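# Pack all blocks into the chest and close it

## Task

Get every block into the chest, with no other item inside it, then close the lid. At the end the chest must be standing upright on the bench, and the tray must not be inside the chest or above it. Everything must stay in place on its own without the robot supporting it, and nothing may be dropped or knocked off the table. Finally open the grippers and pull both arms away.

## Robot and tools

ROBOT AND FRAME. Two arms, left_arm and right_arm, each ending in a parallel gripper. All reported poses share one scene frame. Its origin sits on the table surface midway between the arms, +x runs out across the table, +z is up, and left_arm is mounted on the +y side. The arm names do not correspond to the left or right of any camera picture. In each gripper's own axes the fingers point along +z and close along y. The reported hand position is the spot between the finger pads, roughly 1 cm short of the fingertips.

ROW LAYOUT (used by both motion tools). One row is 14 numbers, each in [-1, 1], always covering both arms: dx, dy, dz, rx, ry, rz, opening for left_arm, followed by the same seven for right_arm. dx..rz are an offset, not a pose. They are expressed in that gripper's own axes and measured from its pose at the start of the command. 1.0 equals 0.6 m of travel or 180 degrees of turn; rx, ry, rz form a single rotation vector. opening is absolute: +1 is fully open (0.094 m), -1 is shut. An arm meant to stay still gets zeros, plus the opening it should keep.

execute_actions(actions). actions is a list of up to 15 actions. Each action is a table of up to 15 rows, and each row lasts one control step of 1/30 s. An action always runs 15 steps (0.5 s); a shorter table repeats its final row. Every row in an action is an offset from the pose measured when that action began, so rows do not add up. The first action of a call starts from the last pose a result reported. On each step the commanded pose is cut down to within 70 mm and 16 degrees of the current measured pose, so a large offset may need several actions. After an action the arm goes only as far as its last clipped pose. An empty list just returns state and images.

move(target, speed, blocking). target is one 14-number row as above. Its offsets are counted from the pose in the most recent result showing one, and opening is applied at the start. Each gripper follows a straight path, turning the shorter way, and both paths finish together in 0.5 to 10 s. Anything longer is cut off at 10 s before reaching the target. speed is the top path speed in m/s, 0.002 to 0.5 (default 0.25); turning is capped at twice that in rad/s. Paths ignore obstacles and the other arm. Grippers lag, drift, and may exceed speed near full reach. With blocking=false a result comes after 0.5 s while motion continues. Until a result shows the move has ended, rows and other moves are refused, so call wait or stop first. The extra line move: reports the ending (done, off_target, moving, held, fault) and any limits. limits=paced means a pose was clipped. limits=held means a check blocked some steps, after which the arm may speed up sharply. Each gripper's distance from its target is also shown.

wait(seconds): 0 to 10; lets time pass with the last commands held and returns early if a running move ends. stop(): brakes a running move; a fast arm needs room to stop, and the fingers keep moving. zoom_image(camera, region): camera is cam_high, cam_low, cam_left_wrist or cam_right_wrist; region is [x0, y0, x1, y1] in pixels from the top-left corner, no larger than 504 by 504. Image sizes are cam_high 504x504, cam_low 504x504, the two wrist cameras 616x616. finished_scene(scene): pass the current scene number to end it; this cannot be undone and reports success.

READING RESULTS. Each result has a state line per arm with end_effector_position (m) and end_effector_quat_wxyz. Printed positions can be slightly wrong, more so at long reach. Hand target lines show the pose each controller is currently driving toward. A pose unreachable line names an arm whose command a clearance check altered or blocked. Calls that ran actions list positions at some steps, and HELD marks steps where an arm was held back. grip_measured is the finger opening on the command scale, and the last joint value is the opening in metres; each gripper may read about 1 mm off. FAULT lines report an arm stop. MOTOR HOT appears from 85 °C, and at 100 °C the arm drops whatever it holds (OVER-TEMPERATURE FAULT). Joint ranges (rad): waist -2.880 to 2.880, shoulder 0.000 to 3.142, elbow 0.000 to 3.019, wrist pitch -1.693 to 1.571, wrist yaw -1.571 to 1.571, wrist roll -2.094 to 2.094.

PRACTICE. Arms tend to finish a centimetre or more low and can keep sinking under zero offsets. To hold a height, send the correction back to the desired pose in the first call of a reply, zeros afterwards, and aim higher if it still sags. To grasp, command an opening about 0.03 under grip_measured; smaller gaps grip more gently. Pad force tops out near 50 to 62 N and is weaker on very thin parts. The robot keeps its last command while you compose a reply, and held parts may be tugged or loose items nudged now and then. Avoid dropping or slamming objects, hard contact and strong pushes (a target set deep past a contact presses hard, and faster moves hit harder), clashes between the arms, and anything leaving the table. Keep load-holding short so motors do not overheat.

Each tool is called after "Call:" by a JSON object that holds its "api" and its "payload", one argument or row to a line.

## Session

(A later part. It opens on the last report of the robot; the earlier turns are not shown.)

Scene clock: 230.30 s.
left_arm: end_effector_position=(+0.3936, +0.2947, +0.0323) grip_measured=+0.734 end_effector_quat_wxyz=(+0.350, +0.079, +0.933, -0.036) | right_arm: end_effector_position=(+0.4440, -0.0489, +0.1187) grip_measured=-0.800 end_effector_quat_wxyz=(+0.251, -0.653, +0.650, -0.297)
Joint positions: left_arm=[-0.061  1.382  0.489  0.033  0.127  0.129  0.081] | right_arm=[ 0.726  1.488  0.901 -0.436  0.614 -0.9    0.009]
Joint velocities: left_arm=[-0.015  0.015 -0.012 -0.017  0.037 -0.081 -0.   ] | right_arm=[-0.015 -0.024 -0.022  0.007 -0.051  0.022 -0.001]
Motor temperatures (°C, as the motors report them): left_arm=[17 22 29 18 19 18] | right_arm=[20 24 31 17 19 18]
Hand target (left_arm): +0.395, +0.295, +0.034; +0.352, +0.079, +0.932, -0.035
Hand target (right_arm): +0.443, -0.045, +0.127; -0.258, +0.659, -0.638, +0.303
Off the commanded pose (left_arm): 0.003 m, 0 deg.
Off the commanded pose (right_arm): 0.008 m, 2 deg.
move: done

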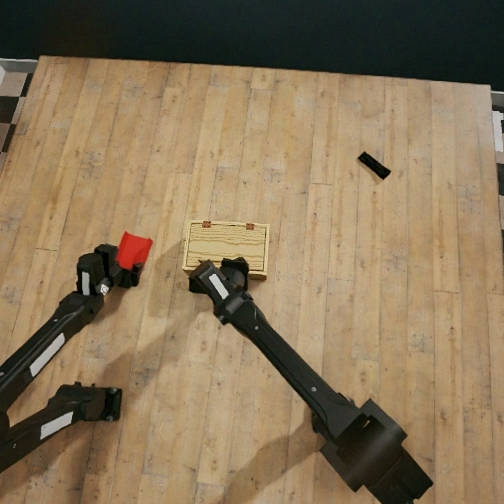

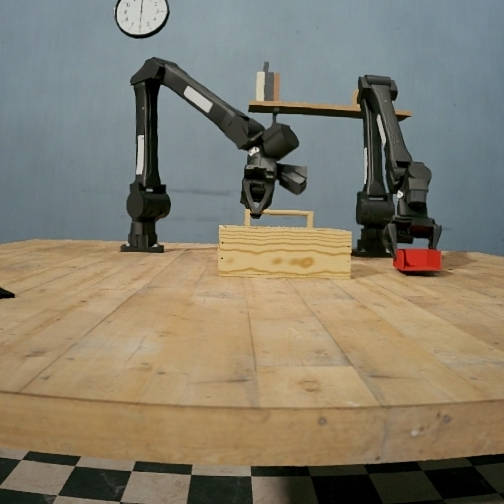

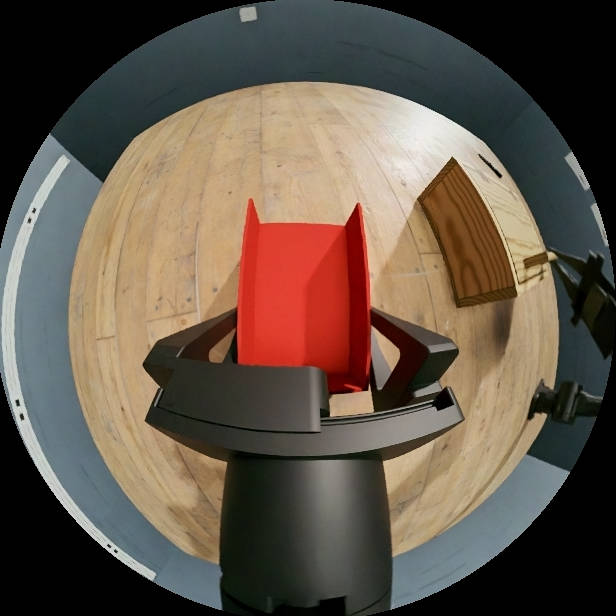

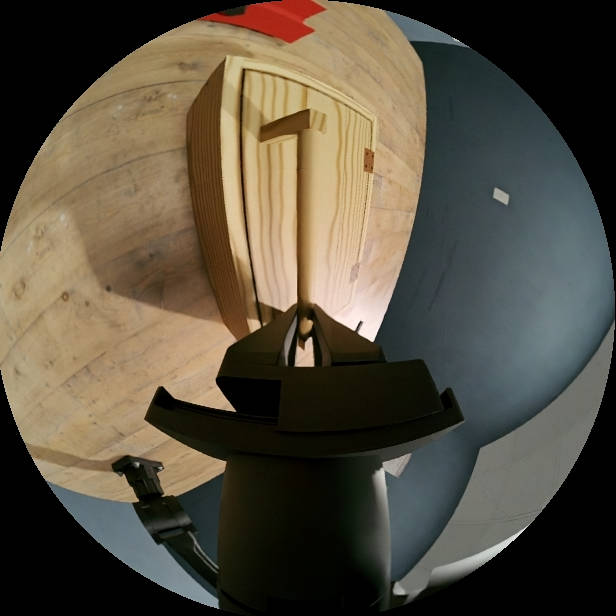

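Call:
{"api": "move", "payload": {
  "target": [0.008,0,0.01,0,0,0,0.7,0,0,0,0,0,0,-0.4],
  "speed": 0.03
}}

Call:
{"api": "move", "payload": {
  "target": [0,0,0,0,0,0,1,0,0,-0.08,0,0,0,-0.4],
  "speed": 0.15
}}

Call:
{"api": "move", "payload": {
  "target": [0,0,-0.2,0,0,0,1,0.15,0,-0.12,0,0,0,-0.4]
}}

Scene clock: 236.70 s.
left_arm: end_effector_position=(+0.3890, +0.2946, +0.0227) grip_measured=+0.734 end_effector_quat_wxyz=(+0.342, +0.079, +0.936, -0.036) | right_arm: end_effector_position=(+0.4436, -0.0494, +0.1182) grip_measured=-0.401 end_effector_quat_wxyz=(+0.250, -0.653, +0.650, -0.297)
Joint positions: left_arm=[-0.061  1.401  0.48   0.043  0.127  0.129  0.081] | right_arm=[ 0.726  1.488  0.9   -0.436  0.614 -0.9    0.028]
Joint velocities: left_arm=[-0.024 -0.005 -0.017  0.002 -0.007 -0.037 -0.   ] | right_arm=[-0.005 -0.005  0.002 -0.007 -0.022  0.022  0.   ]
Motor temperatures (°C, as the motors report them): left_arm=[17 22 28 18 19 18] | right_arm=[20 23 30 17 19 18]
Hand target (left_arm): +0.394, +0.294, +0.025; +0.350, +0.079, +0.933, -0.035
Hand target (right_arm): +0.444, -0.049, +0.119; -0.251, +0.653, -0.650, +0.297
Off the commanded pose (left_arm): 0.005 m, 1 deg.
Off the commanded pose (right_arm): 0.001 m, 0 deg.
move: done

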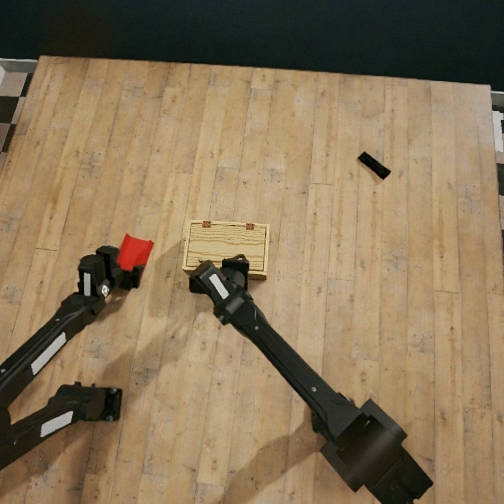

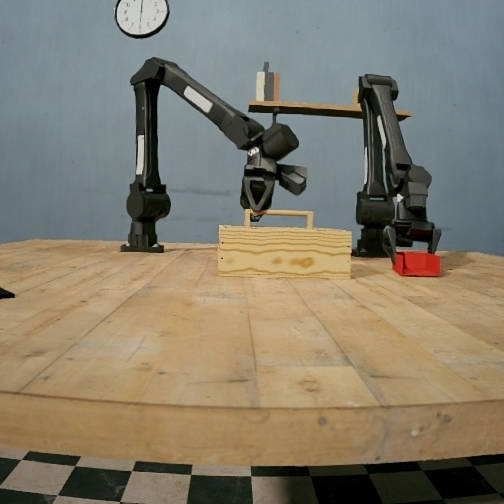

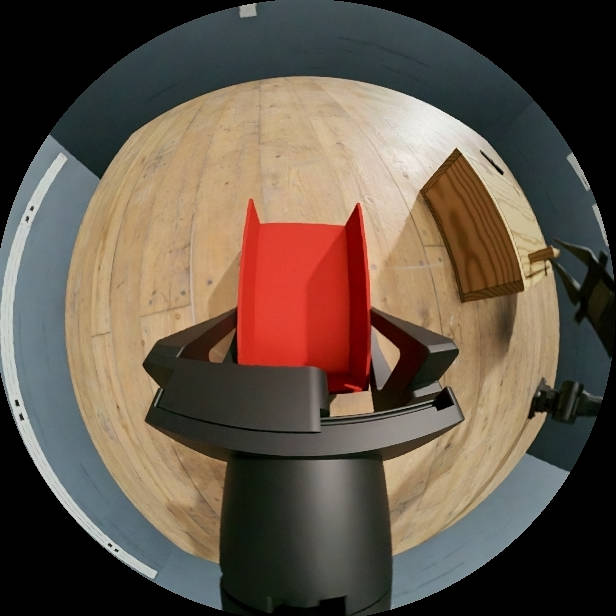

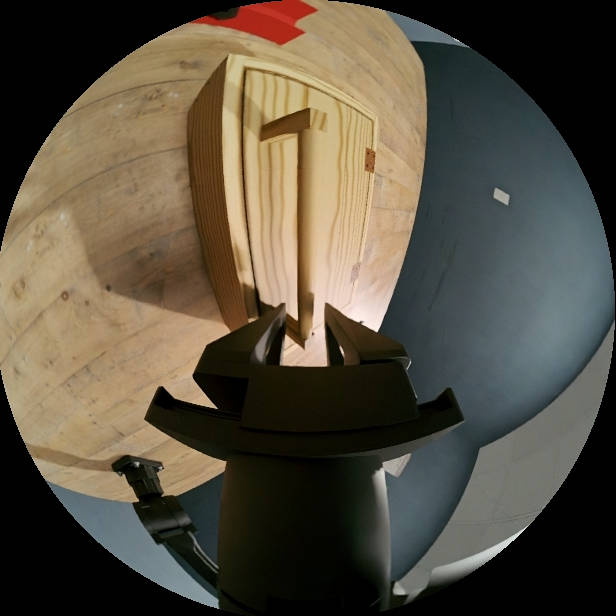

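Scene clock: 237.50 s.
left_arm: end_effector_position=(+0.3890, +0.2946, +0.0227) grip_measured=+1.000 end_effector_quat_wxyz=(+0.342, +0.079, +0.936, -0.036) | right_arm: end_effector_position=(+0.4107, -0.0496, +0.1475) grip_measured=-0.401 end_effector_quat_wxyz=(+0.247, -0.657, +0.647, -0.299)
Joint positions: left_arm=[-0.061  1.401  0.48   0.043  0.127  0.129  0.094] | right_arm=[ 0.789  1.395  0.896 -0.568  0.646 -0.844  0.028]
Joint velocities: left_arm=[-0.005 -0.024  0.007 -0.007 -0.022 -0.051  0.   ] | right_arm=[-0.005 -0.015  0.012 -0.017  0.051 -0.051 -0.   ]
Motor temperatures (°C, as the motors report them): left_arm=[17 22 28 18 19 18] | right_arm=[20 23 30 17 19 18]
Hand target (left_arm): +0.389, +0.295, +0.023; +0.342, +0.079, +0.936, -0.036
Hand target (right_arm): +0.410, -0.046, +0.152; -0.251, +0.653, -0.650, +0.297
Off the commanded pose (left_arm): 0.000 m, 0 deg.
Off the commanded pose (right_arm): 0.005 m, 1 deg.
move: done

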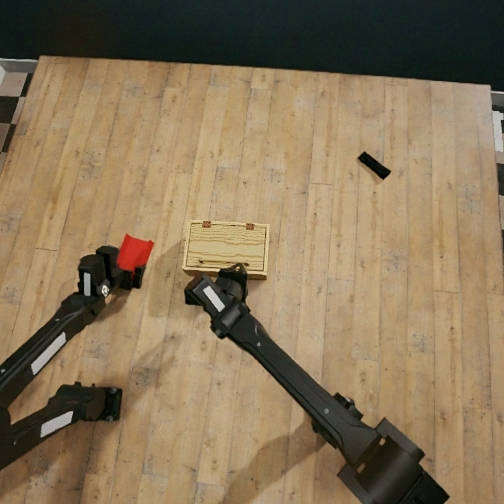

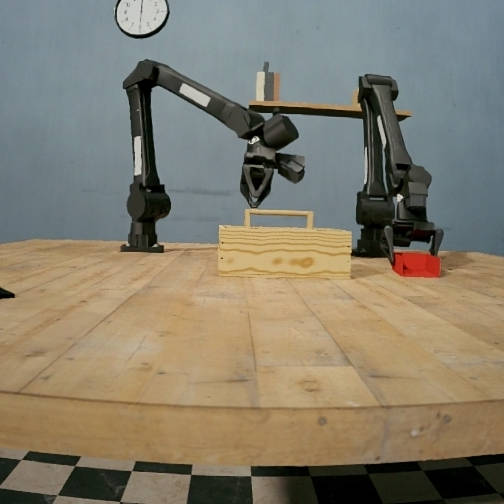

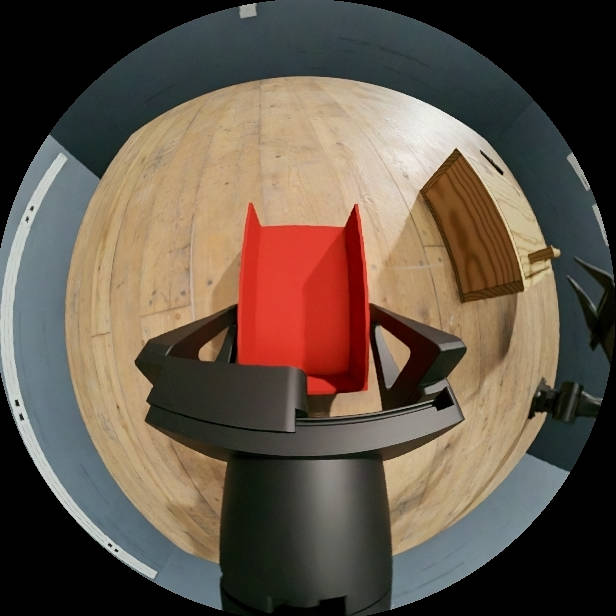

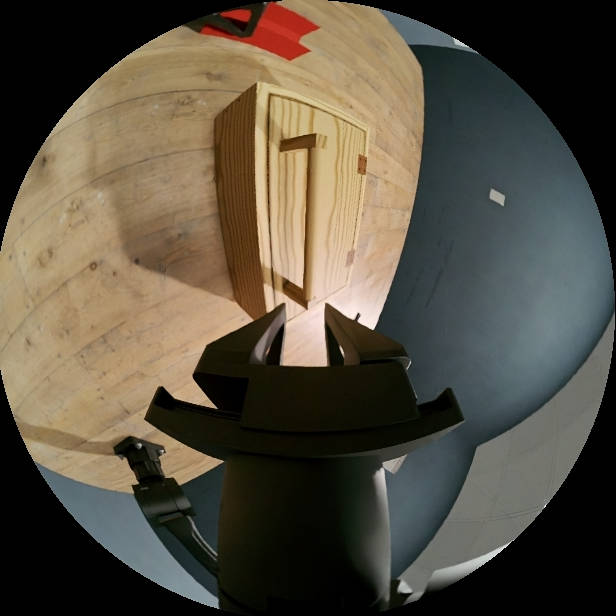

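Scene clock: 238.57 s.
left_arm: end_effector_position=(+0.3095, +0.3053, +0.1094) grip_measured=+1.000 end_effector_quat_wxyz=(+0.344, +0.078, +0.935, -0.040) | right_arm: end_effector_position=(+0.3579, -0.1314, +0.2097) grip_measured=-0.401 end_effector_quat_wxyz=(+0.260, -0.651, +0.649, -0.296)
Joint positions: left_arm=[-0.005  0.883  0.424 -0.422  0.169  0.169  0.094] | right_arm=[ 0.76   1.033  0.771 -0.76   0.629 -0.871  0.028]
Joint velocities: left_arm=[-0.005 -0.005  0.012  0.017 -0.066 -0.022  0.   ] | right_arm=[ 0.005 -0.015 -0.002 -0.007  0.022 -0.007  0.001]
Motor temperatures (°C, as the motors report them): left_arm=[17 22 28 18 19 18] | right_arm=[20 23 30 17 19 18]
Hand target (left_arm): +0.312, +0.310, +0.111; +0.342, +0.078, +0.936, -0.037
Hand target (right_arm): +0.360, -0.135, +0.206; -0.247, +0.657, -0.647, +0.299
Off the commanded pose (left_arm): 0.007 m, 1 deg.
Off the commanded pose (right_arm): 0.006 m, 2 deg.
move: done

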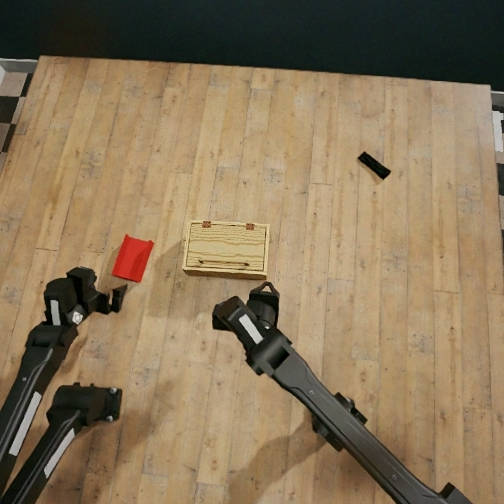

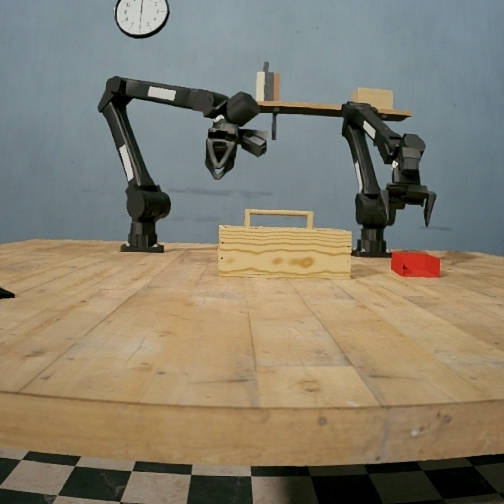

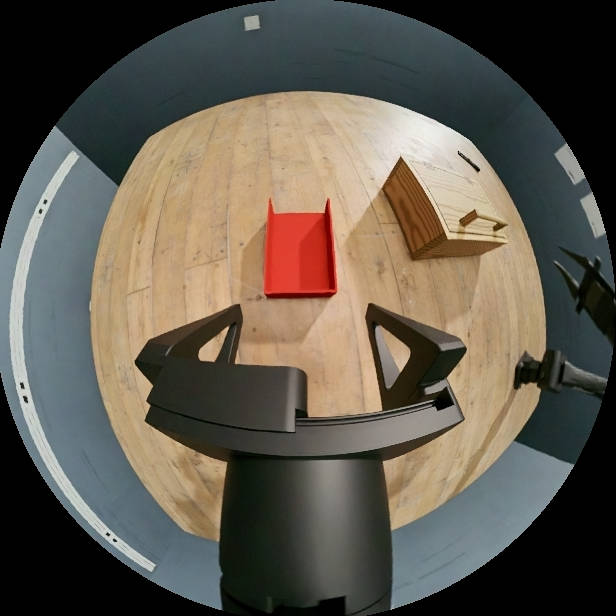

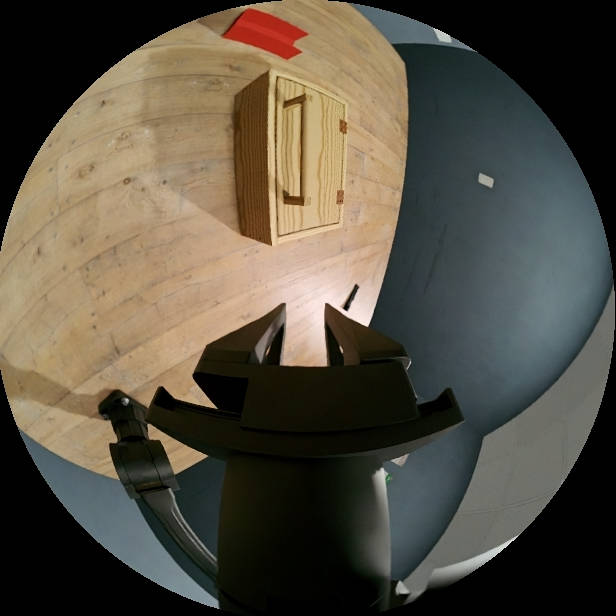

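Call:
{"api": "finished_scene", "payload": {
  "scene": 1
}}

The scene is finished: the task was done.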